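# Restock the wall glove dispenser from the cart

## Task

Take both new glove boxes off the cart and place them into the empty slots of the wall-mounted glove dispenser; the cart and the pedal bin are movable. At the end the hands must have released the boxes and been moved away, and the robot must not have fallen or be left tilted, or the task fails.

## Robot and tools

Robot: a Rainbow Robotics RB-Y1. It has a differential base with two drive wheels and two rear casters, a folding torso (leg with ankle, knee and hip, then chest), a pan/tilt head and two 7-joint arms, each ending in a parallel gripper. The base measures 0.66 m by 0.58 m, and its front edge sits 0.10 m ahead of the drive axle. A bent leg can reach past that edge. Now and then a loose object may get a brief push from outside.

Frames: the base frame has its origin on the floor between the drive wheels, with x forward, y left and z up. The result reports chest, left_hand and right_hand in this frame. A hand point is midway between its finger pads. The fingers point along its -z and close along its x. At long reach the printed hand position is less reliable. base_odometry is the base frame as it was at the start. It comes only from wheel turns, so slip shows up as travel. Heading runs from -3.142 to 3.142 and is positive to the left.

execute_actions(actions, cameras): actions is a list holding zero or one action. An empty list just returns state and images. An action may have:
- base: exactly one key. translate_m is a relative drive along the current heading in metres (-3 to 3, forward positive). rotate_rad is a relative turn in place in radians (-3.2 to 3.2, counter-clockwise/left positive). The base cannot move sideways.
- joints: a single dict of absolute targets keyed by joint name. It is not split per arm, and values are radians unless noted. Ranges: torso_squat_rad 0 to 1.2 (larger lowers a level chest), torso_shift_rad -0.3 to 0.6 (positive pushes hips forward), torso_pitch_rad -0.2 to 1.4 (positive bows forward), torso_yaw_rad -1.5 to 1.5 (positive left). For each arm: shoulder_pitch -2.356 to 2.356 (negative swings forward/up), elbow -2.617 to 0.01 (negative bends), shoulder_yaw -2.094 to 2.094, forearm_roll -3.141 to 3.141, wrist_pitch -1.57 to 1.919 (negative tips hand forward), hand_roll -2.705 to 2.705. left_shoulder_roll_rad runs 0 to 3.141 (positive raises the arm outward left), and right_shoulder_roll_rad runs -3.141 to 0 (negative raises it outward right). Yaw and roll signs are the same on both arms. left_gripper_m and right_gripper_m give the pad opening in metres, 0 to 0.1. head_pan_rad -0.523 to 0.523 (positive left, relative to the chest); head_tilt_rad -0.35 to 1.57 (positive down). A joint counts as done within ±0.02, and a gripper within ±0.004.
- speeds: caps for this action only, translate_m 0.05 to 0.4 m/s and rotate_rad 0.1 to 1.509 rad/s. By default the maximum applies. A base move needing over 8.667 s is refused.
- min_time_s: 0.1 to 8, the shortest duration for each arm/head motion in the action.
All motions start together. No action runs past 15 s. A joint you leave out may keep pushing toward an older target. cameras takes a list of head_camera, left_wrist_camera, right_wrist_camera or "all"; null or omitted means all, and [] means none. An unknown key or an out-of-range value rejects the whole call, and nothing moves. If a call reports a stop, the later motion, wait and finished_scene calls in the same reply are skipped.

wait(seconds 0 to 10) commands nothing and returns state and images. zoom_image(camera, region [x0,y0,x1,y1] pixels, at most 504x504) magnifies the latest full image of that camera. read_manual(section) only returns licence text. finished_scene(scene) ends the scene for good and reports success, so only call it once the boxes are in place, released and the hands are clear.

Images: head_camera is 896x504, and the wrist cameras are 644x364. Calibration is approximate, and errors grow for wrist cameras on an extended arm. A result lists any camera whose pose changed.

Result lines: base_status and joint_status describe how each commanded motion ended:
- done: the motion finished. For the base this only means the wheels turned enough.
- off_target: the motion came to rest short and may still push.
- limit_stop_at_<name>: a built-in limit stopped it.
- contact_stop: it hit something pushing back hard.
- time_out: it ran too long.
- stopped_with_arm: the torso was halted because an arm contact-stopped.
- limit_stop_at_own_body: the self-collision guard stopped it before contact.
- not_followed: a safety check withheld that arm's targets. It comes with "joint command not followed" and usually a cause line saying what to send, and the targets may be retried later.
After contact_stop, time_out or stopped_with_arm, the whole group (the torso joints, or one arm's seven joints) halts and drops its targets. To recover, first send a separate action backing off the arms, then the torso. If both hands hold one object and the torso contact-stops at once with nothing in the way, resend every arm joint at its reported position, then retry the torso. on_its_own lists uncommanded parts, where "held at" gives the target being held. A Motor temperatures line gives one block per arm, with joints in joint_positions order.

Torso coupling: squat+shift <= 1.52; squat-shift+pitch <= 1.57; shift+0.5 pitch-0.4 squat <= 0.7; shift+0.3 pitch-0.5 squat <= 0.39. A command breaking any of these stops partway and reports off_target.

Grasping: close to at least 0.005 m below the box's width. off_target on the gripper is then expected.

Hazards to avoid:
- The base does not stop at furniture and may keep shoving it. Its wheels can slip.
- A leg touching furniture can push the robot backward without odometry noticing.
- Each arm is rated for 3 kg. Weight held far ahead of the drive wheels can tip the robot over, and nothing prevents this.
- Never let the arms, grippers or fingers strike or squeeze each other. The between-arm check ignores hands and palms.
- If contact torque reaches a joint's load limit, the robot freezes for 10 s. Limits in N m: shoulder joints 60.9, elbow 31.3, forearm_roll, wrist_pitch and hand_roll 21.7, and a held object's weight counts.
- Motors warm while holding loads, even while you think. A MOTOR HOT line appears from 65 °C. At 80 °C an OVER-TEMPERATURE FAULT brakes the arm, reports limit_stop_at_motor_heat and skips the rest of the call, and targets must then be resent.
- Avoid dropping, slamming or hard pushing.

The simulation keeps running while you reason, and the robot holds its last command meanwhile. A base command is measured from the pose in the most recent reported state.

Each tool is called after ">>>" as name(argument=value, ...), one argument or row to a line, values as JSON.

## Session

>>> execute_actions(
  actions=[],
)

Scene clock: 0.00 s.
Motor temperatures (°C, as the motors report them): left_arm=[26 29 31 31 34 33 38] | right_arm=[27 29 30 30 33 32 32]
base_odometry: x=+0.000 y=+0.000 heading=+0.000 (m, m, rad; odometry frame)
base_status: not commanded
joint_positions: torso_squat_rad=+0.350 torso_shift_rad=+0.001 torso_pitch_rad=+0.000 torso_yaw_rad=+0.001 left_shoulder_pitch_rad=-0.015 left_shoulder_roll_rad=+0.005 left_shoulder_yaw_rad=-0.003 left_elbow_rad=-0.225 left_forearm_roll_rad=+0.017 left_wrist_pitch_rad=-0.006 left_hand_roll_rad=+0.014 left_gripper_m=+0.100 right_shoulder_pitch_rad=-0.040 right_shoulder_roll_rad=-0.031 right_shoulder_yaw_rad=-0.052 right_elbow_rad=-0.271 right_forearm_roll_rad=-0.006 right_wrist_pitch_rad=-0.007 right_hand_roll_rad=+0.002 right_gripper_m=+0.099 head_pan_rad=+0.000 head_tilt_rad=+0.400
joint_status: not commanded
chest: x=-0.2275 y=+0.0007 z=+1.2475 quat_wxyz=(+1.000, +0.000, +0.000, +0.000) (m; base frame)
left_hand: x=-0.1067 y=+0.2235 z=+0.5721 quat_wxyz=(+0.992, +0.000, -0.122, +0.012) (m; base frame)
right_hand: x=-0.0666 y=-0.2476 z=+0.5809 quat_wxyz=(+0.987, -0.017, -0.157, -0.018) (m; base frame)
pictures: head_camera, left_wrist_camera, right_wrist_camera
Images, in order (width x height): head_camera 896x504, left_wrist_camera 644x364, right_wrist_camera 644x364.

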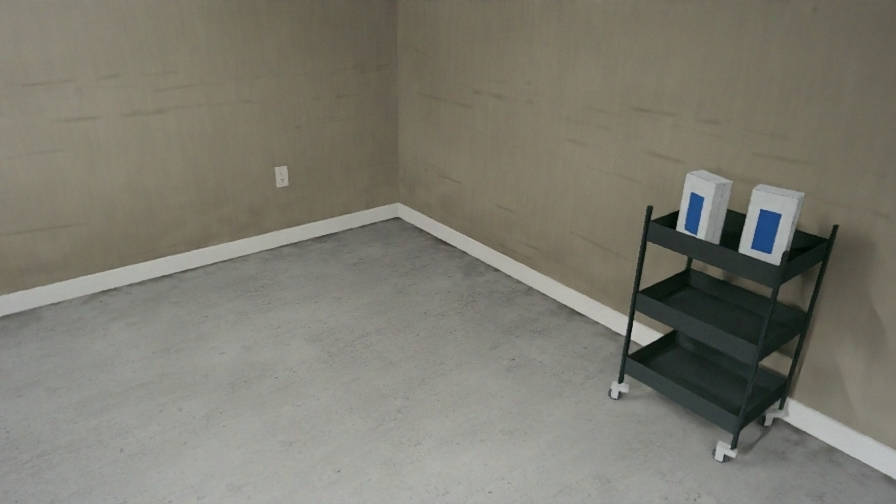

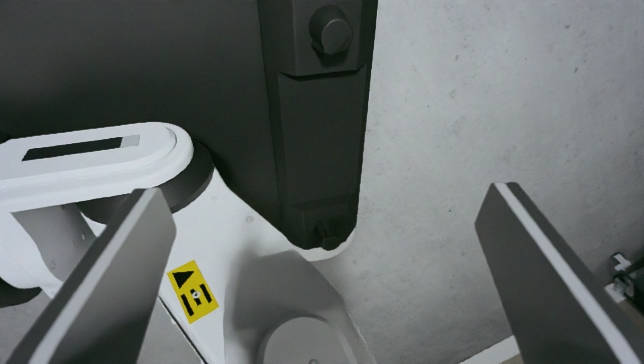

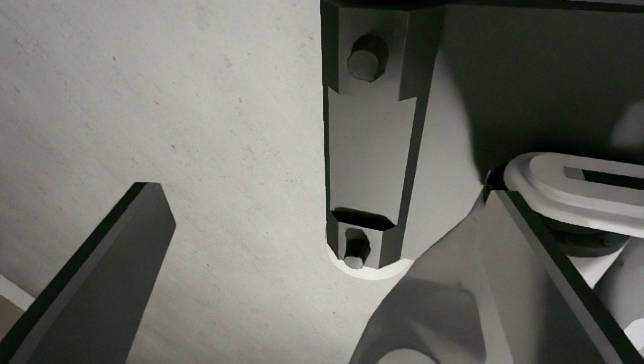

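>>> execute_actions(
  actions=[
    {"base":{"rotate_rad":-0.9},"joints":{"head_tilt_rad":0.15}},
  ],
  cameras=["head_camera"],
)

>>> execute_actions(
  actions=[
    {"base":{"rotate_rad":-1.1}},
  ],
  cameras=["head_camera"],
)

Scene clock: 11.70 s.
Motor temperatures (°C, as the motors report them): left_arm=[26 29 31 31 34 33 38] | right_arm=[27 29 30 30 33 32 32]
base_odometry: x=+0.000 y=+0.000 heading=-0.899 (m, m, rad; odometry frame)
base_status: done
joint_positions: torso_squat_rad=+0.350 torso_shift_rad=+0.001 torso_pitch_rad=+0.000 torso_yaw_rad=+0.001 left_shoulder_pitch_rad=-0.015 left_shoulder_roll_rad=+0.005 left_shoulder_yaw_rad=-0.003 left_elbow_rad=-0.225 left_forearm_roll_rad=+0.017 left_wrist_pitch_rad=-0.006 left_hand_roll_rad=+0.014 left_gripper_m=+0.100 right_shoulder_pitch_rad=-0.040 right_shoulder_roll_rad=-0.031 right_shoulder_yaw_rad=-0.052 right_elbow_rad=-0.271 right_forearm_roll_rad=-0.006 right_wrist_pitch_rad=-0.007 right_hand_roll_rad=+0.002 right_gripper_m=+0.099 head_pan_rad=+0.000 head_tilt_rad=+0.150
joint_status: all done
chest: x=-0.2275 y=+0.0007 z=+1.2475 quat_wxyz=(+1.000, +0.000, +0.000, +0.000) (m; base frame)
left_hand: x=-0.1067 y=+0.2235 z=+0.5721 quat_wxyz=(+0.992, +0.000, -0.122, +0.012) (m; base frame)
right_hand: x=-0.0666 y=-0.2476 z=+0.5809 quat_wxyz=(+0.987, -0.017, -0.157, -0.018) (m; base frame)
pictures: head_camera
camera_calibration (this result's frames):
head_camera: T_world_to_cam=[[-0.0512096, -0.99868, 0.00406168, -0.0169616], [-0.175938, 0.00501804, -0.984389, 1.45548], [0.983068, -0.0511247, -0.175962, 0.400224], [0, 0, 0, 1]] pos_world=[-0.138242, -0.00378157, 1.50325]
Images, in order (width x height): head_camera 896x504.

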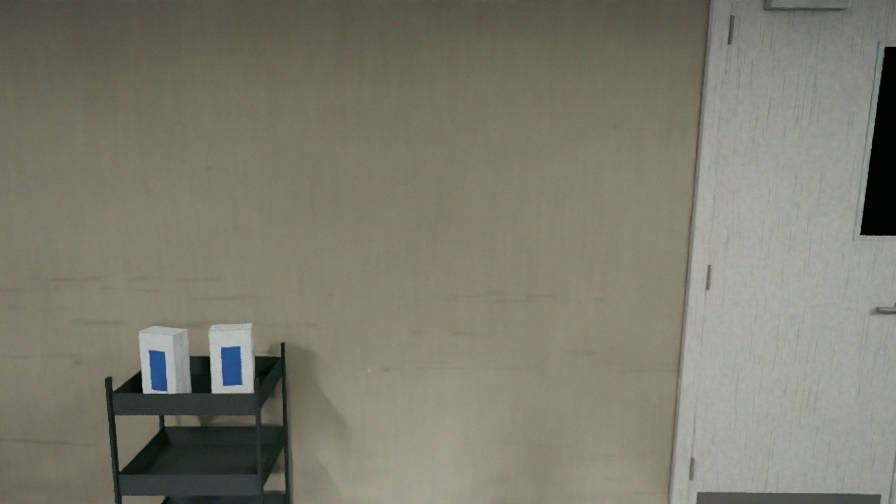

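Scene clock: 15.33 s.
Motor temperatures (°C, as the motors report them): left_arm=[26 29 31 31 34 33 38] | right_arm=[27 29 30 30 33 32 32]
base_odometry: x=+0.000 y=+0.000 heading=-1.998 (m, m, rad; odometry frame)
base_status: done
joint_positions: torso_squat_rad=+0.350 torso_shift_rad=+0.001 torso_pitch_rad=+0.000 torso_yaw_rad=+0.001 left_shoulder_pitch_rad=-0.015 left_shoulder_roll_rad=+0.005 left_shoulder_yaw_rad=-0.003 left_elbow_rad=-0.225 left_forearm_roll_rad=+0.017 left_wrist_pitch_rad=-0.006 left_hand_roll_rad=+0.014 left_gripper_m=+0.100 right_shoulder_pitch_rad=-0.040 right_shoulder_roll_rad=-0.031 right_shoulder_yaw_rad=-0.052 right_elbow_rad=-0.271 right_forearm_roll_rad=-0.006 right_wrist_pitch_rad=-0.007 right_hand_roll_rad=+0.002 right_gripper_m=+0.099 head_pan_rad=+0.000 head_tilt_rad=+0.150
joint_status: not commanded
chest: x=-0.2275 y=+0.0007 z=+1.2475 quat_wxyz=(+1.000, +0.000, +0.000, +0.000) (m; base frame)
left_hand: x=-0.1067 y=+0.2235 z=+0.5721 quat_wxyz=(+0.992, +0.000, -0.122, +0.012) (m; base frame)
right_hand: x=-0.0666 y=-0.2476 z=+0.5809 quat_wxyz=(+0.987, -0.017, -0.157, -0.018) (m; base frame)
pictures: head_camera
camera_calibration (this result's frames):
head_camera: T_world_to_cam=[[-0.0512095, -0.99868, 0.00403688, -0.0169476], [-0.175937, 0.00504242, -0.984389, 1.45548], [0.983069, -0.0511203, -0.175963, 0.400223], [0, 0, 0, 1]] pos_world=[-0.138242, -0.00380483, 1.50325]
Images, in order (width x height): head_camera 896x504.

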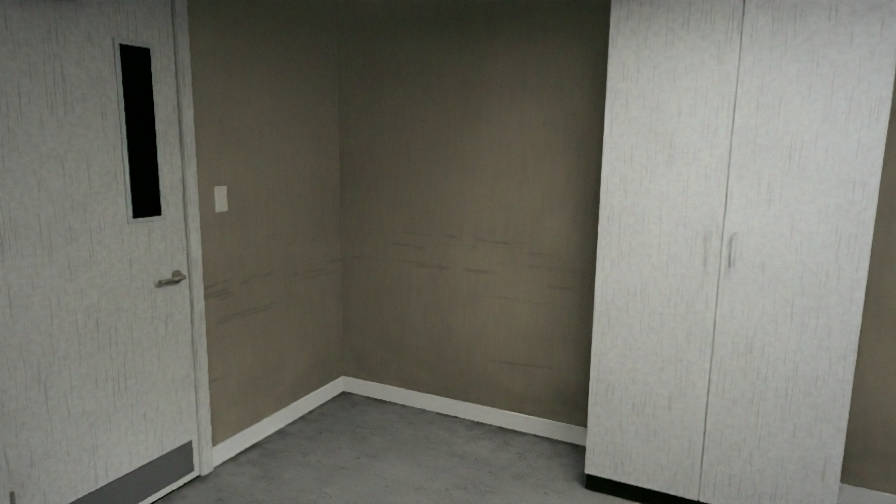

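>>> execute_actions(
  actions=[
    {"base":{"rotate_rad":-1.1}},
  ],
  cameras=["head_camera"],
)

>>> execute_actions(
  actions=[
    {"base":{"rotate_rad":-1.1}},
  ],
  cameras=["head_camera"],
)

Scene clock: 22.33 s.
Motor temperatures (°C, as the motors report them): left_arm=[26 29 31 31 34 33 38] | right_arm=[27 29 30 30 33 32 32]
base_odometry: x=+0.000 y=+0.001 heading=-3.098 (m, m, rad; odometry frame)
base_status: done
joint_positions: torso_squat_rad=+0.350 torso_shift_rad=+0.001 torso_pitch_rad=+0.000 torso_yaw_rad=+0.001 left_shoulder_pitch_rad=-0.015 left_shoulder_roll_rad=+0.005 left_shoulder_yaw_rad=-0.003 left_elbow_rad=-0.225 left_forearm_roll_rad=+0.017 left_wrist_pitch_rad=-0.006 left_hand_roll_rad=+0.014 left_gripper_m=+0.100 right_shoulder_pitch_rad=-0.040 right_shoulder_roll_rad=-0.031 right_shoulder_yaw_rad=-0.052 right_elbow_rad=-0.271 right_forearm_roll_rad=-0.006 right_wrist_pitch_rad=-0.007 right_hand_roll_rad=+0.002 right_gripper_m=+0.099 head_pan_rad=+0.000 head_tilt_rad=+0.150
joint_status: not commanded
chest: x=-0.2275 y=+0.0007 z=+1.2475 quat_wxyz=(+1.000, +0.000, +0.000, +0.000) (m; base frame)
left_hand: x=-0.1067 y=+0.2235 z=+0.5721 quat_wxyz=(+0.992, +0.000, -0.122, +0.012) (m; base frame)
right_hand: x=-0.0666 y=-0.2476 z=+0.5809 quat_wxyz=(+0.987, -0.017, -0.157, -0.018) (m; base frame)
pictures: head_camera
camera_calibration (this result's frames):
head_camera: T_world_to_cam=[[-0.0512096, -0.99868, 0.00403243, -0.0169429], [-0.175936, 0.00504679, -0.984389, 1.45548], [0.983069, -0.0511196, -0.175962, 0.400222], [0, 0, 0, 1]] pos_world=[-0.138242, -0.00380689, 1.50325]
Images, in order (width x height): head_camera 896x504.

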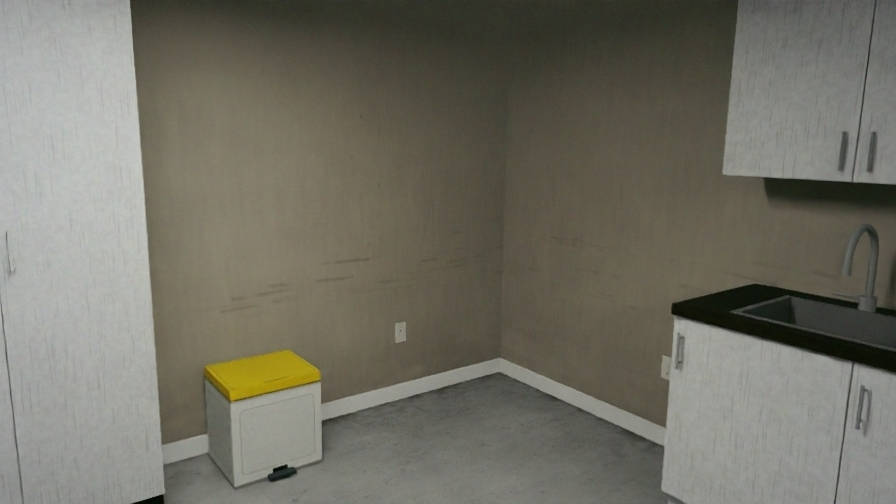

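Scene clock: 25.97 s.
Motor temperatures (°C, as the motors report them): left_arm=[26 29 31 31 34 33 38] | right_arm=[27 29 30 30 33 32 32]
base_odometry: x=+0.000 y=+0.001 heading=+2.086 (m, m, rad; odometry frame)
base_status: done
joint_positions: torso_squat_rad=+0.350 torso_shift_rad=+0.001 torso_pitch_rad=+0.000 torso_yaw_rad=+0.001 left_shoulder_pitch_rad=-0.015 left_shoulder_roll_rad=+0.005 left_shoulder_yaw_rad=-0.003 left_elbow_rad=-0.225 left_forearm_roll_rad=+0.017 left_wrist_pitch_rad=-0.006 left_hand_roll_rad=+0.014 left_gripper_m=+0.100 right_shoulder_pitch_rad=-0.040 right_shoulder_roll_rad=-0.031 right_shoulder_yaw_rad=-0.052 right_elbow_rad=-0.271 right_forearm_roll_rad=-0.006 right_wrist_pitch_rad=-0.007 right_hand_roll_rad=+0.002 right_gripper_m=+0.099 head_pan_rad=+0.000 head_tilt_rad=+0.150
joint_status: not commanded
chest: x=-0.2275 y=+0.0007 z=+1.2475 quat_wxyz=(+1.000, +0.000, +0.000, +0.000) (m; base frame)
left_hand: x=-0.1067 y=+0.2235 z=+0.5721 quat_wxyz=(+0.992, +0.000, -0.122, +0.012) (m; base frame)
right_hand: x=-0.0666 y=-0.2476 z=+0.5809 quat_wxyz=(+0.987, -0.017, -0.157, -0.018) (m; base frame)
pictures: head_camera
camera_calibration (this result's frames):
head_camera: T_world_to_cam=[[-0.0512096, -0.99868, 0.0040259, -0.016938], [-0.175936, 0.00505323, -0.984389, 1.45548], [0.983069, -0.0511184, -0.175963, 0.400222], [0, 0, 0, 1]] pos_world=[-0.138242, -0.00381174, 1.50325]
Images, in order (width x height): head_camera 896x504.

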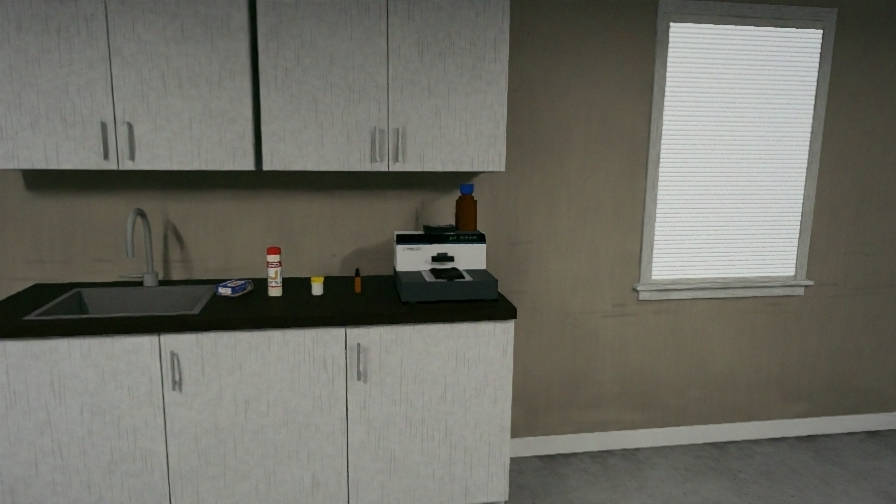

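>>> execute_actions(
  actions=[
    {"base":{"rotate_rad":-1.1},"joints":{"head_tilt_rad":-0.1}},
  ],
  cameras=["head_camera"],
)

Scene clock: 32.07 s.
Motor temperatures (°C, as the motors report them): left_arm=[26 29 31 31 34 33 38] | right_arm=[27 29 30 30 33 32 32]
base_odometry: x=+0.000 y=+0.000 heading=+0.987 (m, m, rad; odometry frame)
base_status: done
joint_positions: torso_squat_rad=+0.350 torso_shift_rad=+0.001 torso_pitch_rad=+0.000 torso_yaw_rad=+0.001 left_shoulder_pitch_rad=-0.015 left_shoulder_roll_rad=+0.005 left_shoulder_yaw_rad=-0.003 left_elbow_rad=-0.225 left_forearm_roll_rad=+0.017 left_wrist_pitch_rad=-0.006 left_hand_roll_rad=+0.014 left_gripper_m=+0.100 right_shoulder_pitch_rad=-0.040 right_shoulder_roll_rad=-0.031 right_shoulder_yaw_rad=-0.052 right_elbow_rad=-0.271 right_forearm_roll_rad=-0.006 right_wrist_pitch_rad=-0.007 right_hand_roll_rad=+0.002 right_gripper_m=+0.099 head_pan_rad=+0.000 head_tilt_rad=-0.100
joint_status: all done
chest: x=-0.2275 y=+0.0007 z=+1.2475 quat_wxyz=(+1.000, +0.000, +0.000, +0.000) (m; base frame)
left_hand: x=-0.1067 y=+0.2235 z=+0.5721 quat_wxyz=(+0.992, +0.000, -0.122, +0.012) (m; base frame)
right_hand: x=-0.0666 y=-0.2476 z=+0.5809 quat_wxyz=(+0.987, -0.017, -0.157, -0.018) (m; base frame)
pictures: head_camera
camera_calibration (this result's frames):
head_camera: T_world_to_cam=[[-0.0505255, -0.998683, -0.00892013, 0.00194172], [0.0731066, 0.00520925, -0.997311, 1.52536], [0.996043, -0.0510418, 0.0727472, 0.0428648], [0, 0, 0, 1]] pos_world=[-0.154111, -0.00381893, 1.51816]
Images, in order (width x height): head_camera 896x504.

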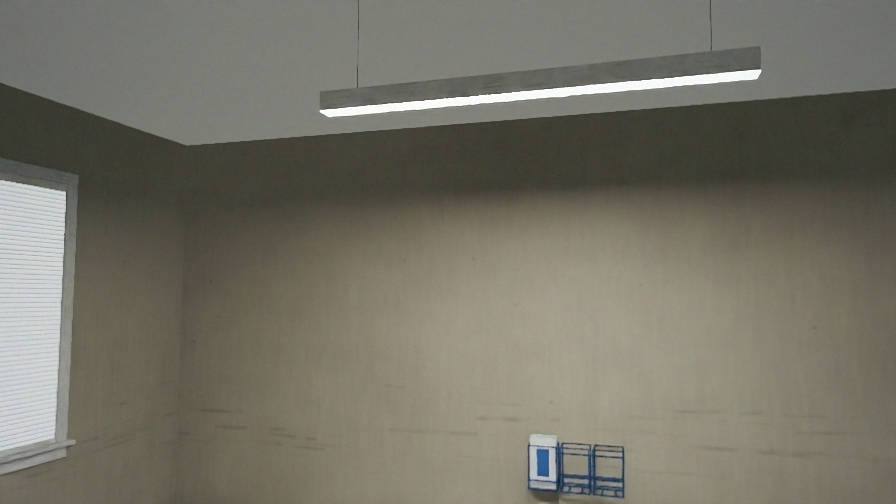

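>>> execute_actions(
  actions=[
    {"base":{"rotate_rad":-0.38},"joints":{"head_tilt_rad":0.3}},
  ],
  cameras=["head_camera"],
)

>>> zoom_image(
  camera="head_camera",
  region=[150, 100, 450, 300],
)

>>> execute_actions(
  actions=[
    {"base":{"translate_m":0.78}},
  ],
  cameras=[],
)

>>> execute_actions(
  actions=[
    {"base":{"rotate_rad":-1.57},"joints":{"head_tilt_rad":0.5}},
  ],
  cameras=["head_camera"],
)

>>> execute_actions(
  actions=[
    {"base":{"translate_m":0.8},"joints":{"head_tilt_rad":0.7}},
  ],
  cameras=["head_camera"],
)

Scene clock: 52.87 s.
Motor temperatures (°C, as the motors report them): left_arm=[26 29 31 31 34 33 38] | right_arm=[27 29 30 30 33 32 32]
base_odometry: x=+0.000 y=+0.000 heading=+0.608 (m, m, rad; odometry frame)
base_status: done
joint_positions: torso_squat_rad=+0.350 torso_shift_rad=+0.001 torso_pitch_rad=+0.000 torso_yaw_rad=+0.001 left_shoulder_pitch_rad=-0.015 left_shoulder_roll_rad=+0.005 left_shoulder_yaw_rad=-0.003 left_elbow_rad=-0.225 left_forearm_roll_rad=+0.017 left_wrist_pitch_rad=-0.006 left_hand_roll_rad=+0.014 left_gripper_m=+0.100 right_shoulder_pitch_rad=-0.040 right_shoulder_roll_rad=-0.031 right_shoulder_yaw_rad=-0.052 right_elbow_rad=-0.271 right_forearm_roll_rad=-0.006 right_wrist_pitch_rad=-0.007 right_hand_roll_rad=+0.002 right_gripper_m=+0.099 head_pan_rad=+0.000 head_tilt_rad=+0.300
joint_status: all done
chest: x=-0.2275 y=+0.0007 z=+1.2475 quat_wxyz=(+1.000, +0.000, +0.000, +0.000) (m; base frame)
left_hand: x=-0.1067 y=+0.2235 z=+0.5721 quat_wxyz=(+0.992, +0.000, -0.122, +0.012) (m; base frame)
right_hand: x=-0.0666 y=-0.2476 z=+0.5809 quat_wxyz=(+0.987, -0.017, -0.157, -0.018) (m; base frame)
pictures: head_camera
camera_calibration (this result's frames):
head_camera: T_world_to_cam=[[-0.0500674, -0.998677, 0.0117444, -0.0278552], [-0.32101, 0.00495603, -0.947063, 1.37164], [0.945751, -0.0511871, -0.320833, 0.602265], [0, 0, 0, 1]] pos_world=[-0.130677, -0.00378803, 1.49258]
Images, in order (width x height): head_camera 896x504.

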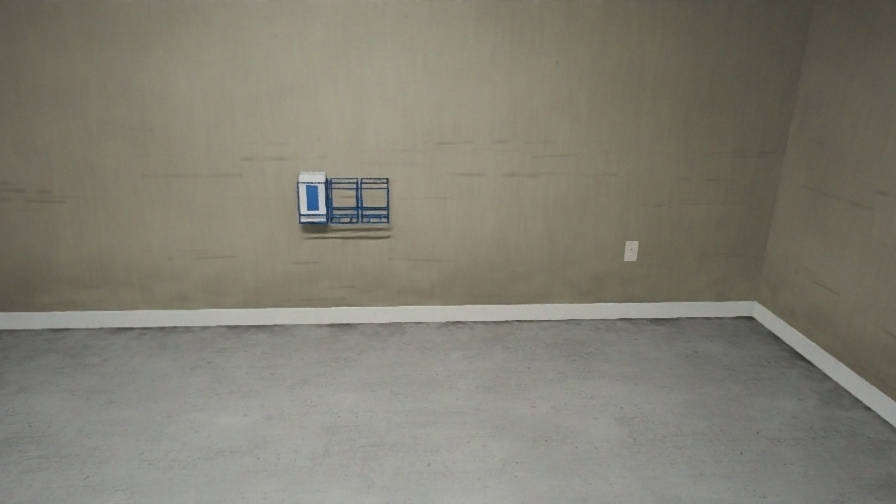

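Region (150, 100, 450, 300) of head_camera's 896x504 image, scaled by 1.680, with more detail than that image has.

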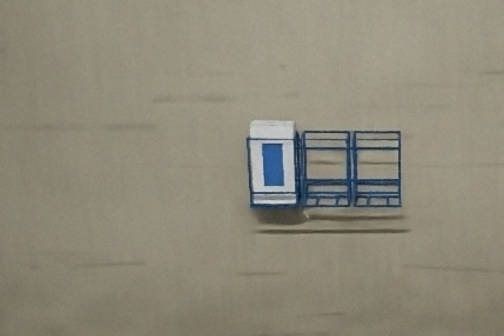

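Scene clock: 56.27 s.
Motor temperatures (°C, as the motors report them): left_arm=[26 29 31 31 34 33 38] | right_arm=[27 29 30 30 33 32 32]
base_odometry: x=+0.641 y=+0.445 heading=+0.607 (m, m, rad; odometry frame)
base_status: done
joint_positions: torso_squat_rad=+0.350 torso_shift_rad=+0.001 torso_pitch_rad=+0.000 torso_yaw_rad=+0.001 left_shoulder_pitch_rad=-0.015 left_shoulder_roll_rad=+0.005 left_shoulder_yaw_rad=-0.003 left_elbow_rad=-0.225 left_forearm_roll_rad=+0.017 left_wrist_pitch_rad=-0.006 left_hand_roll_rad=+0.014 left_gripper_m=+0.100 right_shoulder_pitch_rad=-0.040 right_shoulder_roll_rad=-0.031 right_shoulder_yaw_rad=-0.052 right_elbow_rad=-0.271 right_forearm_roll_rad=-0.006 right_wrist_pitch_rad=-0.007 right_hand_roll_rad=+0.002 right_gripper_m=+0.099 head_pan_rad=+0.000 head_tilt_rad=+0.300
joint_status: not commanded
chest: x=-0.2275 y=+0.0007 z=+1.2475 quat_wxyz=(+1.000, +0.000, +0.000, +0.000) (m; base frame)
left_hand: x=-0.1067 y=+0.2235 z=+0.5721 quat_wxyz=(+0.992, +0.000, -0.122, +0.012) (m; base frame)
right_hand: x=-0.0666 y=-0.2476 z=+0.5809 quat_wxyz=(+0.987, -0.017, -0.157, -0.018) (m; base frame)
pictures: none
No camera images: the call's "cameras" was empty. Leave "cameras" out to get every camera's image.

Scene clock: 60.37 s.
Motor temperatures (°C, as the motors report them): left_arm=[26 29 31 31 34 33 38] | right_arm=[27 29 30 30 33 32 32]
base_odometry: x=+0.640 y=+0.445 heading=-0.963 (m, m, rad; odometry frame)
base_status: done
joint_positions: torso_squat_rad=+0.350 torso_shift_rad=+0.001 torso_pitch_rad=+0.000 torso_yaw_rad=+0.001 left_shoulder_pitch_rad=-0.015 left_shoulder_roll_rad=+0.005 left_shoulder_yaw_rad=-0.003 left_elbow_rad=-0.225 left_forearm_roll_rad=+0.017 left_wrist_pitch_rad=-0.006 left_hand_roll_rad=+0.014 left_gripper_m=+0.100 right_shoulder_pitch_rad=-0.040 right_shoulder_roll_rad=-0.031 right_shoulder_yaw_rad=-0.052 right_elbow_rad=-0.271 right_forearm_roll_rad=-0.006 right_wrist_pitch_rad=-0.007 right_hand_roll_rad=+0.002 right_gripper_m=+0.099 head_pan_rad=+0.000 head_tilt_rad=+0.500
joint_status: all done
chest: x=-0.2275 y=+0.0007 z=+1.2475 quat_wxyz=(+1.000, +0.000, +0.000, +0.000) (m; base frame)
left_hand: x=-0.1067 y=+0.2235 z=+0.5721 quat_wxyz=(+0.992, +0.000, -0.122, +0.012) (m; base frame)
right_hand: x=-0.0666 y=-0.2476 z=+0.5809 quat_wxyz=(+0.987, -0.017, -0.157, -0.018) (m; base frame)
pictures: head_camera
camera_calibration (this result's frames):
head_camera: T_world_to_cam=[[-0.0467806, -0.998672, 0.0215618, -0.0414173], [-0.502806, 0.00489042, -0.864385, 1.21462], [0.863132, -0.0512779, -0.502367, 0.848044], [0, 0, 0, 1]] pos_world=[-0.123192, -0.00381637, 1.47683]
Images, in order (width x height): head_camera 896x504.

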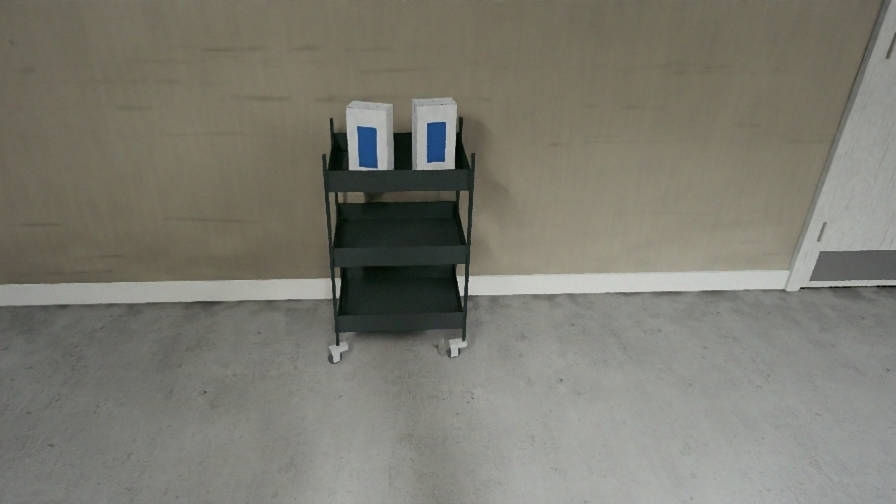

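Scene clock: 64.00 s.
Motor temperatures (°C, as the motors report them): left_arm=[26 29 31 31 34 33 38] | right_arm=[27 29 30 30 33 32 32]
base_odometry: x=+1.097 y=-0.212 heading=-0.964 (m, m, rad; odometry frame)
base_status: done
joint_positions: torso_squat_rad=+0.350 torso_shift_rad=+0.001 torso_pitch_rad=+0.000 torso_yaw_rad=+0.001 left_shoulder_pitch_rad=-0.015 left_shoulder_roll_rad=+0.005 left_shoulder_yaw_rad=-0.003 left_elbow_rad=-0.225 left_forearm_roll_rad=+0.017 left_wrist_pitch_rad=-0.006 left_hand_roll_rad=+0.014 left_gripper_m=+0.100 right_shoulder_pitch_rad=-0.040 right_shoulder_roll_rad=-0.031 right_shoulder_yaw_rad=-0.052 right_elbow_rad=-0.271 right_forearm_roll_rad=-0.006 right_wrist_pitch_rad=-0.007 right_hand_roll_rad=+0.002 right_gripper_m=+0.099 head_pan_rad=+0.000 head_tilt_rad=+0.700
joint_status: all done
chest: x=-0.2275 y=+0.0007 z=+1.2475 quat_wxyz=(+1.000, +0.000, +0.000, +0.000) (m; base frame)
left_hand: x=-0.1067 y=+0.2235 z=+0.5721 quat_wxyz=(+0.992, +0.000, -0.122, +0.012) (m; base frame)
right_hand: x=-0.0666 y=-0.2476 z=+0.5809 quat_wxyz=(+0.987, -0.017, -0.157, -0.018) (m; base frame)
pictures: head_camera
camera_calibration (this result's frames):
head_camera: T_world_to_cam=[[-0.0416024, -0.998667, 0.0305551, -0.0533745], [-0.664549, 0.00482161, -0.747229, 1.01182], [0.746086, -0.0513919, -0.663864, 1.05775], [0, 0, 0, 1]] pos_world=[-0.118984, -0.0038223, 1.4599]
Images, in order (width x height): head_camera 896x504.

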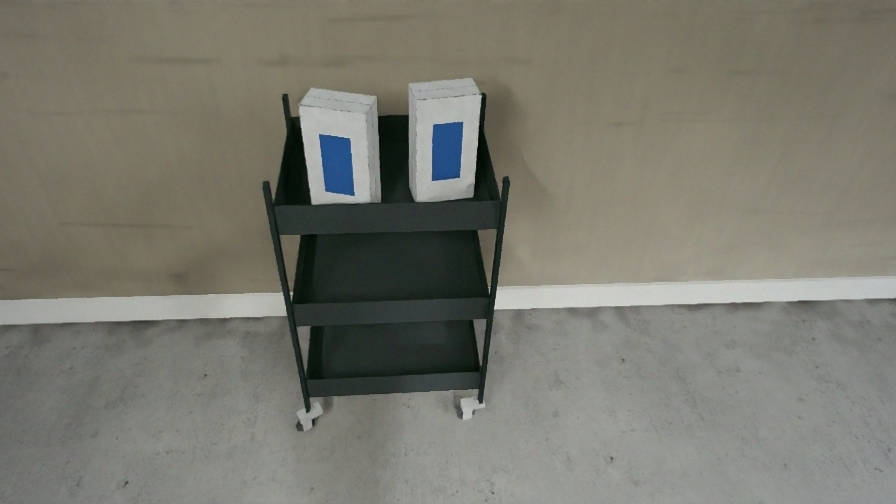

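>>> execute_actions(
  actions=[
    {"joints":{"torso_squat_rad":0.1,"torso_pitch_rad":0.2,"right_shoulder_pitch_rad":-1.185,"right_shoulder_roll_rad":-0.213,"right_shoulder_yaw_rad":-0.322,"right_elbow_rad":-0.852,"right_wrist_pitch_rad":1.815,"right_forearm_roll_rad":0,"right_hand_roll_rad":-0.417,"left_shoulder_pitch_rad":-1.185,"left_shoulder_roll_rad":0.213,"left_shoulder_yaw_rad":0.322,"left_elbow_rad":-0.852,"left_wrist_pitch_rad":1.815,"left_forearm_roll_rad":0,"left_hand_roll_rad":0,"head_tilt_rad":0.7}},
  ],
  cameras=[],
)

>>> execute_actions(
  actions=[
    {"base":{"translate_m":0.55}},
  ],
  cameras=[],
)

>>> execute_actions(
  actions=[
    {"base":{"rotate_rad":0.417}},
  ],
)

Scene clock: 140.50 s.
Motor temperatures (°C, as the motors report them): left_arm=[26 29 31 31 34 33 38] | right_arm=[27 29 30 30 33 32 32]
base_odometry: x=+1.097 y=-0.212 heading=-0.964 (m, m, rad; odometry frame)
base_status: not commanded
joint_positions: torso_squat_rad=+0.100 torso_shift_rad=+0.001 torso_pitch_rad=+0.200 torso_yaw_rad=+0.001 left_shoulder_pitch_rad=-1.186 left_shoulder_roll_rad=+0.213 left_shoulder_yaw_rad=+0.322 left_elbow_rad=-0.852 left_forearm_roll_rad=+0.000 left_wrist_pitch_rad=+1.815 left_hand_roll_rad=+0.000 left_gripper_m=+0.100 right_shoulder_pitch_rad=-1.185 right_shoulder_roll_rad=-0.213 right_shoulder_yaw_rad=-0.322 right_elbow_rad=-0.852 right_forearm_roll_rad=+0.000 right_wrist_pitch_rad=+1.815 right_hand_roll_rad=-0.417 right_gripper_m=+0.099 head_pan_rad=+0.000 head_tilt_rad=+0.700
joint_status: all done
chest: x=-0.1662 y=+0.0007 z=+1.2803 quat_wxyz=(+0.995, +0.000, +0.100, +0.000) (m; base frame)
left_hand: x=+0.3500 y=+0.2210 z=+1.0282 quat_wxyz=(+1.000, +0.000, -0.001, +0.000) (m; base frame)
right_hand: x=+0.3501 y=-0.2189 z=+1.0279 quat_wxyz=(+0.978, +0.000, +0.000, -0.206) (m; base frame)
pictures: none
No camera images: the call's "cameras" was empty. Leave "cameras" out to get every camera's image.

Scene clock: 143.43 s.
Motor temperatures (°C, as the motors report them): left_arm=[27 29 31 31 34 33 38] | right_arm=[27 29 30 30 33 32 32]
base_odometry: x=+1.410 y=-0.664 heading=-0.965 (m, m, rad; odometry frame)
base_status: done
joint_positions: torso_squat_rad=+0.100 torso_shift_rad=+0.001 torso_pitch_rad=+0.200 torso_yaw_rad=+0.001 left_shoulder_pitch_rad=-1.186 left_shoulder_roll_rad=+0.213 left_shoulder_yaw_rad=+0.322 left_elbow_rad=-0.852 left_forearm_roll_rad=+0.000 left_wrist_pitch_rad=+1.815 left_hand_roll_rad=+0.000 left_gripper_m=+0.100 right_shoulder_pitch_rad=-1.185 right_shoulder_roll_rad=-0.213 right_shoulder_yaw_rad=-0.322 right_elbow_rad=-0.852 right_forearm_roll_rad=+0.000 right_wrist_pitch_rad=+1.815 right_hand_roll_rad=-0.417 right_gripper_m=+0.099 head_pan_rad=+0.000 head_tilt_rad=+0.700
joint_status: not commanded
chest: x=-0.1661 y=+0.0007 z=+1.2803 quat_wxyz=(+0.995, +0.000, +0.100, +0.000) (m; base frame)
left_hand: x=+0.3500 y=+0.2210 z=+1.0280 quat_wxyz=(+1.000, +0.000, +0.000, +0.000) (m; base frame)
right_hand: x=+0.3501 y=-0.2190 z=+1.0278 quat_wxyz=(+0.978, +0.000, +0.000, -0.206) (m; base frame)
pictures: none
No camera images: the call's "cameras" was empty. Leave "cameras" out to get every camera's image.

Scene clock: 145.60 s.
Motor temperatures (°C, as the motors report them): left_arm=[27 29 31 31 34 33 38] | right_arm=[27 29 30 30 33 32 32]
base_odometry: x=+1.410 y=-0.664 heading=-0.549 (m, m, rad; odometry frame)
base_status: done
joint_positions: torso_squat_rad=+0.100 torso_shift_rad=+0.001 torso_pitch_rad=+0.200 torso_yaw_rad=+0.001 left_shoulder_pitch_rad=-1.186 left_shoulder_roll_rad=+0.213 left_shoulder_yaw_rad=+0.322 left_elbow_rad=-0.852 left_forearm_roll_rad=+0.000 left_wrist_pitch_rad=+1.815 left_hand_roll_rad=+0.000 left_gripper_m=+0.100 right_shoulder_pitch_rad=-1.185 right_shoulder_roll_rad=-0.213 right_shoulder_yaw_rad=-0.322 right_elbow_rad=-0.852 right_forearm_roll_rad=+0.000 right_wrist_pitch_rad=+1.815 right_hand_roll_rad=-0.417 right_gripper_m=+0.099 head_pan_rad=+0.000 head_tilt_rad=+0.700
joint_status: not commanded
chest: x=-0.1661 y=+0.0007 z=+1.2803 quat_wxyz=(+0.995, +0.000, +0.100, +0.000) (m; base frame)
left_hand: x=+0.3500 y=+0.2210 z=+1.0280 quat_wxyz=(+1.000, +0.000, +0.000, +0.000) (m; base frame)
right_hand: x=+0.3501 y=-0.2190 z=+1.0278 quat_wxyz=(+0.978, +0.000, +0.000, -0.206) (m; base frame)
pictures: head_camera, left_wrist_camera, right_wrist_camera
camera_calibration (this result's frames):
head_camera: T_world_to_cam=[[-0.0348987, -0.99866, 0.0382074, -0.0604858], [-0.799526, 0.00496135, -0.600611, 0.866932], [0.599616, -0.0515083, -0.798628, 1.18193], [0, 0, 0, 1]] pos_world=[-0.0176811, -0.00382664, 1.46692]
left_wrist_camera: T_world_to_cam=[[0.999905, -0.00827988, 0.011033, -0.359349], [-0.0135183, -0.74738, 0.66426, -0.487957], [0.00274585, -0.664346, -0.74742, 1.00432], [0, 0, 0, 1]] pos_world=[0.349961, 0.299553, 1.07875]
right_wrist_camera: T_world_to_cam=[[-0.915265, 0.401776, -0.0294198, 0.440591], [0.287479, 0.702558, 0.650975, -0.587195], [0.282215, 0.587357, -0.758529, 0.899316], [0, 0, 0, 1]] pos_world=[0.318263, -0.2927, 1.07737]
Images, in order (width x height): head_camera 896x504, left_wrist_camera 644x364, right_wrist_camera 644x364.

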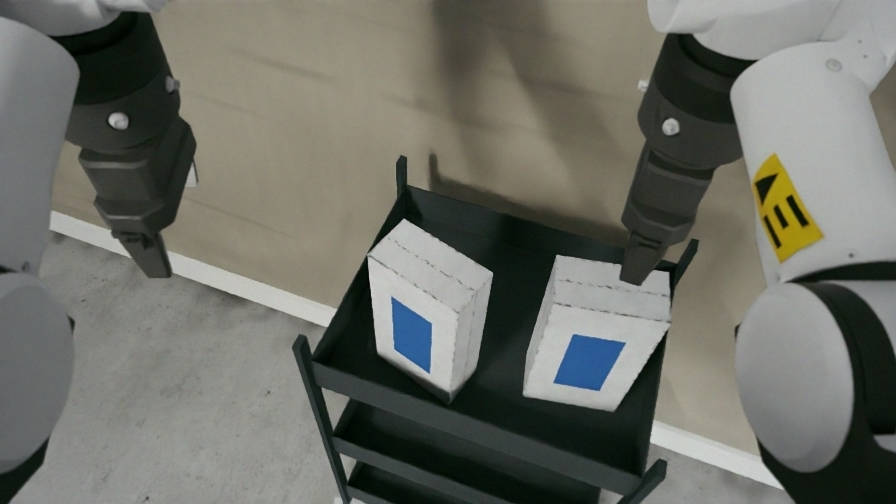

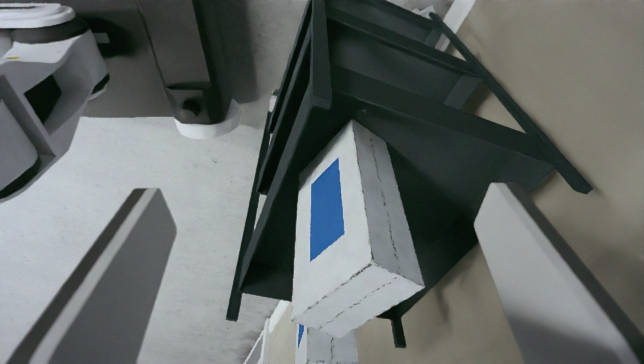

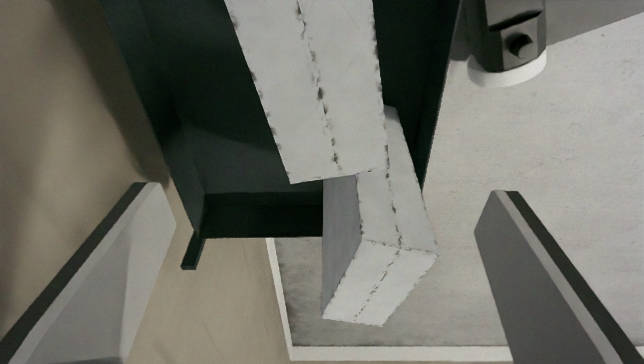

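>>> execute_actions(
  actions=[
    {"joints":{"torso_squat_rad":0.5,"right_hand_roll_rad":-0.22}},
  ],
)

Scene clock: 154.37 s.
Motor temperatures (°C, as the motors report them): left_arm=[27 29 31 31 34 33 38] | right_arm=[28 29 30 30 33 32 32]
base_odometry: x=+1.410 y=-0.664 heading=-0.549 (m, m, rad; odometry frame)
base_status: not commanded
joint_positions: torso_squat_rad=+0.500 torso_shift_rad=+0.001 torso_pitch_rad=+0.200 torso_yaw_rad=+0.001 left_shoulder_pitch_rad=-1.186 left_shoulder_roll_rad=+0.213 left_shoulder_yaw_rad=+0.322 left_elbow_rad=-0.852 left_forearm_roll_rad=+0.000 left_wrist_pitch_rad=+1.815 left_hand_roll_rad=+0.000 left_gripper_m=+0.100 right_shoulder_pitch_rad=-1.185 right_shoulder_roll_rad=-0.213 right_shoulder_yaw_rad=-0.322 right_elbow_rad=-0.852 right_forearm_roll_rad=+0.000 right_wrist_pitch_rad=+1.815 right_hand_roll_rad=-0.220 right_gripper_m=+0.099 head_pan_rad=+0.000 head_tilt_rad=+0.700
joint_status: all done
chest: x=-0.1663 y=+0.0006 z=+1.1981 quat_wxyz=(+0.995, +0.000, +0.100, +0.000) (m; base frame)
left_hand: x=+0.3499 y=+0.2209 z=+0.9460 quat_wxyz=(+1.000, +0.000, +0.000, +0.000) (m; base frame)
right_hand: x=+0.3500 y=-0.2190 z=+0.9457 quat_wxyz=(+0.994, +0.000, +0.000, -0.109) (m; base frame)
pictures: head_camera, left_wrist_camera, right_wrist_camera
camera_calibration (this result's frames):
head_camera: T_world_to_cam=[[-0.0349049, -0.99866, 0.0382015, -0.0574191], [-0.799427, 0.00496137, -0.600742, 0.81765], [0.599748, -0.0515082, -0.79853, 1.11628], [0, 0, 0, 1]] pos_world=[-0.017839, -0.00390119, 1.38477]
left_wrist_camera: T_world_to_cam=[[0.999903, -0.00827983, 0.011198, -0.358514], [-0.0136278, -0.74738, 0.664257, -0.433444], [0.00286919, -0.664346, -0.74742, 0.942874], [0, 0, 0, 1]] pos_world=[0.349867, 0.299479, 0.996656]
right_wrist_camera: T_world_to_cam=[[-0.976176, 0.214972, -0.0294656, 0.41857], [0.144461, 0.745218, 0.650984, -0.474293], [0.161902, 0.631218, -0.758519, 0.88882], [0, 0, 0, 1]] pos_world=[0.333213, -0.297568, 0.995278]
Images, in order (width x height): head_camera 896x504, left_wrist_camera 644x364, right_wrist_camera 644x364.

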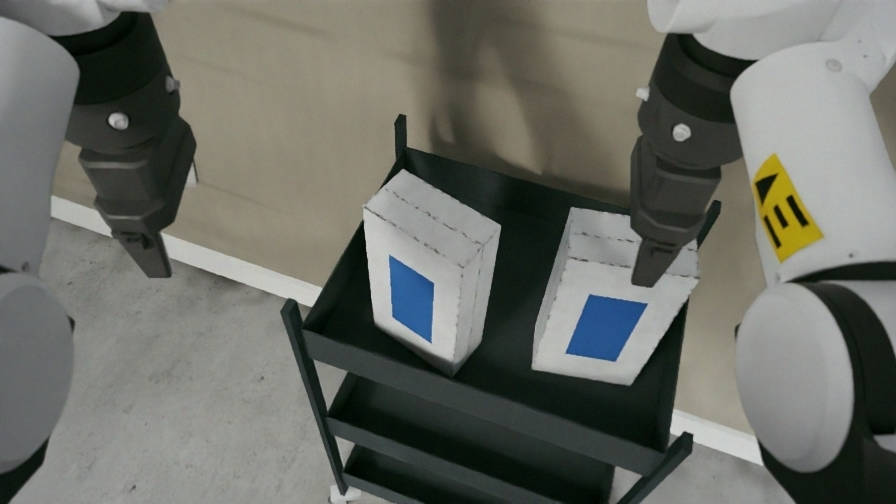

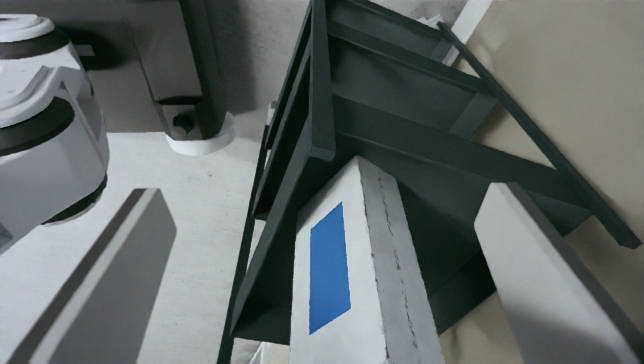

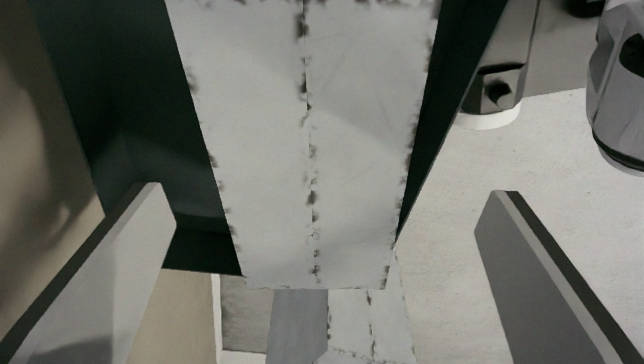

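>>> execute_actions(
  actions=[
    {"joints":{"torso_squat_rad":0.655}},
  ],
  cameras=["head_camera","right_wrist_camera"],
)

>>> execute_actions(
  actions=[
    {"joints":{"right_gripper_m":0.05}},
  ],
  cameras=[],
)

>>> execute_actions(
  actions=[
    {"joints":{"torso_squat_rad":0.0}},
  ],
)

Scene clock: 167.47 s.
Motor temperatures (°C, as the motors report them): left_arm=[28 29 31 32 34 33 38] | right_arm=[28 30 30 31 33 32 32]
base_odometry: x=+1.410 y=-0.664 heading=-0.549 (m, m, rad; odometry frame)
base_status: not commanded
joint_positions: torso_squat_rad=+0.655 torso_shift_rad=+0.001 torso_pitch_rad=+0.200 torso_yaw_rad=+0.001 left_shoulder_pitch_rad=-1.186 left_shoulder_roll_rad=+0.213 left_shoulder_yaw_rad=+0.322 left_elbow_rad=-0.852 left_forearm_roll_rad=+0.000 left_wrist_pitch_rad=+1.815 left_hand_roll_rad=+0.000 left_gripper_m=+0.100 right_shoulder_pitch_rad=-1.185 right_shoulder_roll_rad=-0.213 right_shoulder_yaw_rad=-0.322 right_elbow_rad=-0.852 right_forearm_roll_rad=+0.000 right_wrist_pitch_rad=+1.815 right_hand_roll_rad=-0.220 right_gripper_m=+0.099 head_pan_rad=+0.000 head_tilt_rad=+0.700
joint_status: all done
chest: x=-0.1663 y=+0.0006 z=+1.1389 quat_wxyz=(+0.995, +0.000, +0.100, +0.000) (m; base frame)
left_hand: x=+0.3499 y=+0.2209 z=+0.8868 quat_wxyz=(+1.000, +0.000, +0.000, +0.000) (m; base frame)
right_hand: x=+0.3499 y=-0.2191 z=+0.8865 quat_wxyz=(+0.994, +0.000, +0.000, -0.109) (m; base frame)
pictures: head_camera, right_wrist_camera
camera_calibration (this result's frames):
head_camera: T_world_to_cam=[[-0.0349043, -0.99866, 0.0382021, -0.0552136], [-0.799438, 0.00496137, -0.600729, 0.782067], [0.599734, -0.0515082, -0.79854, 1.06905], [0, 0, 0, 1]] pos_world=[-0.0178599, -0.00395488, 1.3256]
right_wrist_camera: T_world_to_cam=[[-0.976176, 0.214972, -0.0294507, 0.416798], [0.144471, 0.745218, 0.650982, -0.435725], [0.16189, 0.631219, -0.758521, 0.843975], [0, 0, 0, 1]] pos_world=[0.333187, -0.297622, 0.936098]
Images, in order (width x height): head_camera 896x504, right_wrist_camera 644x364.

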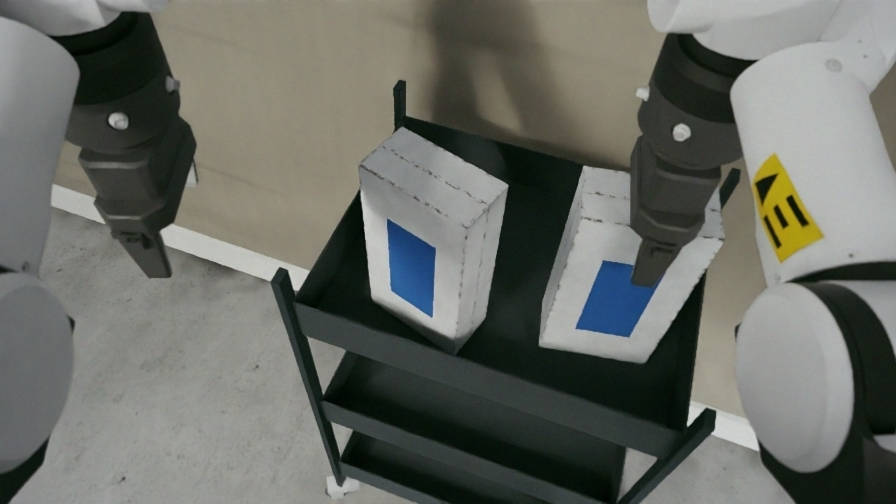

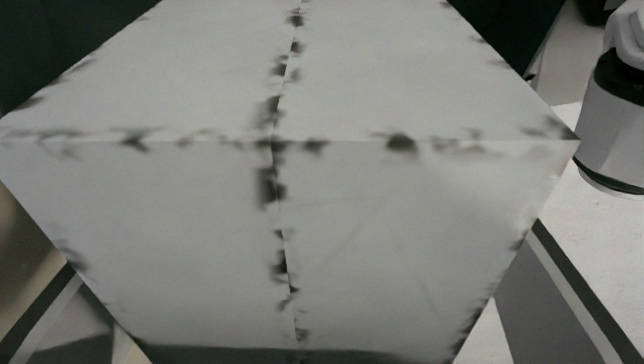

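Scene clock: 168.43 s.
Motor temperatures (°C, as the motors report them): left_arm=[28 29 31 32 34 33 38] | right_arm=[28 30 30 31 33 32 32]
base_odometry: x=+1.410 y=-0.664 heading=-0.549 (m, m, rad; odometry frame)
base_status: not commanded
joint_positions: torso_squat_rad=+0.655 torso_shift_rad=+0.001 torso_pitch_rad=+0.200 torso_yaw_rad=+0.001 left_shoulder_pitch_rad=-1.186 left_shoulder_roll_rad=+0.213 left_shoulder_yaw_rad=+0.322 left_elbow_rad=-0.852 left_forearm_roll_rad=+0.000 left_wrist_pitch_rad=+1.815 left_hand_roll_rad=+0.000 left_gripper_m=+0.100 right_shoulder_pitch_rad=-1.185 right_shoulder_roll_rad=-0.213 right_shoulder_yaw_rad=-0.322 right_elbow_rad=-0.852 right_forearm_roll_rad=+0.000 right_wrist_pitch_rad=+1.815 right_hand_roll_rad=-0.220 right_gripper_m=+0.062 head_pan_rad=+0.000 head_tilt_rad=+0.700
joint_status: right_gripper_m off_target (ended at +0.062, target +0.050)
chest: x=-0.1663 y=+0.0006 z=+1.1389 quat_wxyz=(+0.995, +0.000, +0.100, +0.000) (m; base frame)
left_hand: x=+0.3499 y=+0.2209 z=+0.8868 quat_wxyz=(+1.000, +0.000, +0.000, +0.000) (m; base frame)
right_hand: x=+0.3499 y=-0.2191 z=+0.8865 quat_wxyz=(+0.994, +0.000, +0.000, -0.109) (m; base frame)
pictures: none
No camera images: the call's "cameras" was empty. Leave "cameras" out to get every camera's image.

Scene clock: 171.53 s.
Motor temperatures (°C, as the motors report them): left_arm=[28 29 31 32 34 33 38] | right_arm=[29 30 30 31 33 32 32]
base_odometry: x=+1.410 y=-0.664 heading=-0.549 (m, m, rad; odometry frame)
base_status: not commanded
joint_positions: torso_squat_rad=+0.000 torso_shift_rad=+0.001 torso_pitch_rad=+0.200 torso_yaw_rad=+0.001 left_shoulder_pitch_rad=-1.186 left_shoulder_roll_rad=+0.213 left_shoulder_yaw_rad=+0.322 left_elbow_rad=-0.852 left_forearm_roll_rad=+0.000 left_wrist_pitch_rad=+1.815 left_hand_roll_rad=+0.000 left_gripper_m=+0.100 right_shoulder_pitch_rad=-1.185 right_shoulder_roll_rad=-0.213 right_shoulder_yaw_rad=-0.322 right_elbow_rad=-0.852 right_forearm_roll_rad=+0.000 right_wrist_pitch_rad=+1.815 right_hand_roll_rad=-0.220 right_gripper_m=+0.062 head_pan_rad=+0.000 head_tilt_rad=+0.700
joint_status: all done
chest: x=-0.1660 y=+0.0007 z=+1.2837 quat_wxyz=(+0.995, +0.000, +0.100, +0.000) (m; base frame)
left_hand: x=+0.3501 y=+0.2210 z=+1.0314 quat_wxyz=(+1.000, +0.000, +0.000, +0.000) (m; base frame)
right_hand: x=+0.3500 y=-0.2190 z=+1.0309 quat_wxyz=(+0.994, +0.000, +0.000, -0.109) (m; base frame)
pictures: head_camera, left_wrist_camera, right_wrist_camera
camera_calibration (this result's frames):
head_camera: T_world_to_cam=[[-0.0348874, -0.99866, 0.0382179, -0.060622], [-0.799709, 0.0049616, -0.600368, 0.8688], [0.599374, -0.0515085, -0.79881, 1.18481], [0, 0, 0, 1]] pos_world=[-0.0174742, -0.00382352, 1.47036]
left_wrist_camera: T_world_to_cam=[[0.999908, -0.00827799, 0.010724, -0.359142], [-0.0133116, -0.74738, 0.664264, -0.490234], [0.00251615, -0.664345, -0.747421, 1.00689], [0, 0, 0, 1]] pos_world=[0.350049, 0.299557, 1.08207]
right_wrist_camera: T_world_to_cam=[[-0.976182, 0.215076, -0.0284859, 0.420098], [0.145196, 0.745212, 0.650828, -0.529862], [0.161205, 0.63119, -0.758691, 0.953839], [0, 0, 0, 1]] pos_world=[0.333262, -0.297547, 1.08048]
Images, in order (width x height): head_camera 896x504, left_wrist_camera 644x364, right_wrist_camera 644x364.

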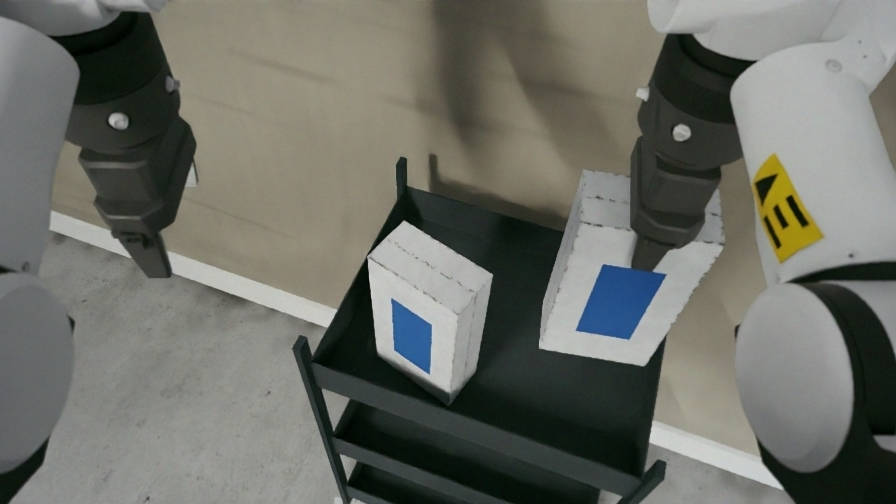

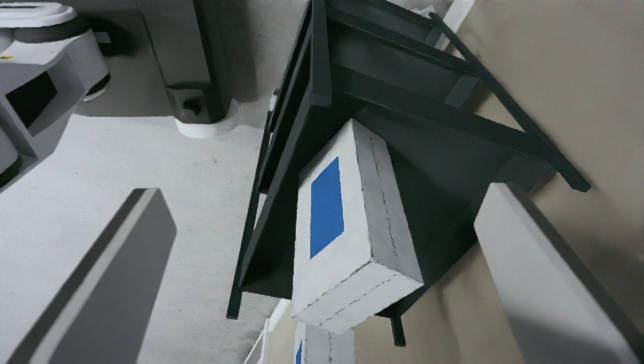

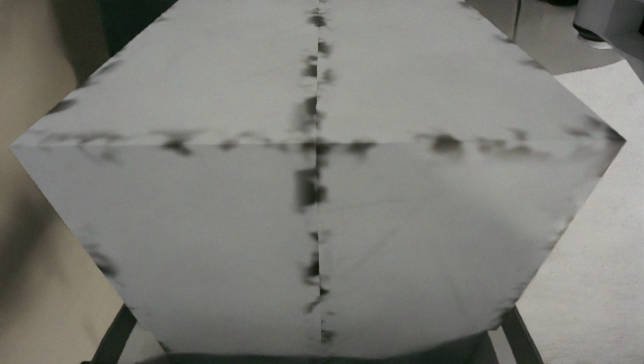

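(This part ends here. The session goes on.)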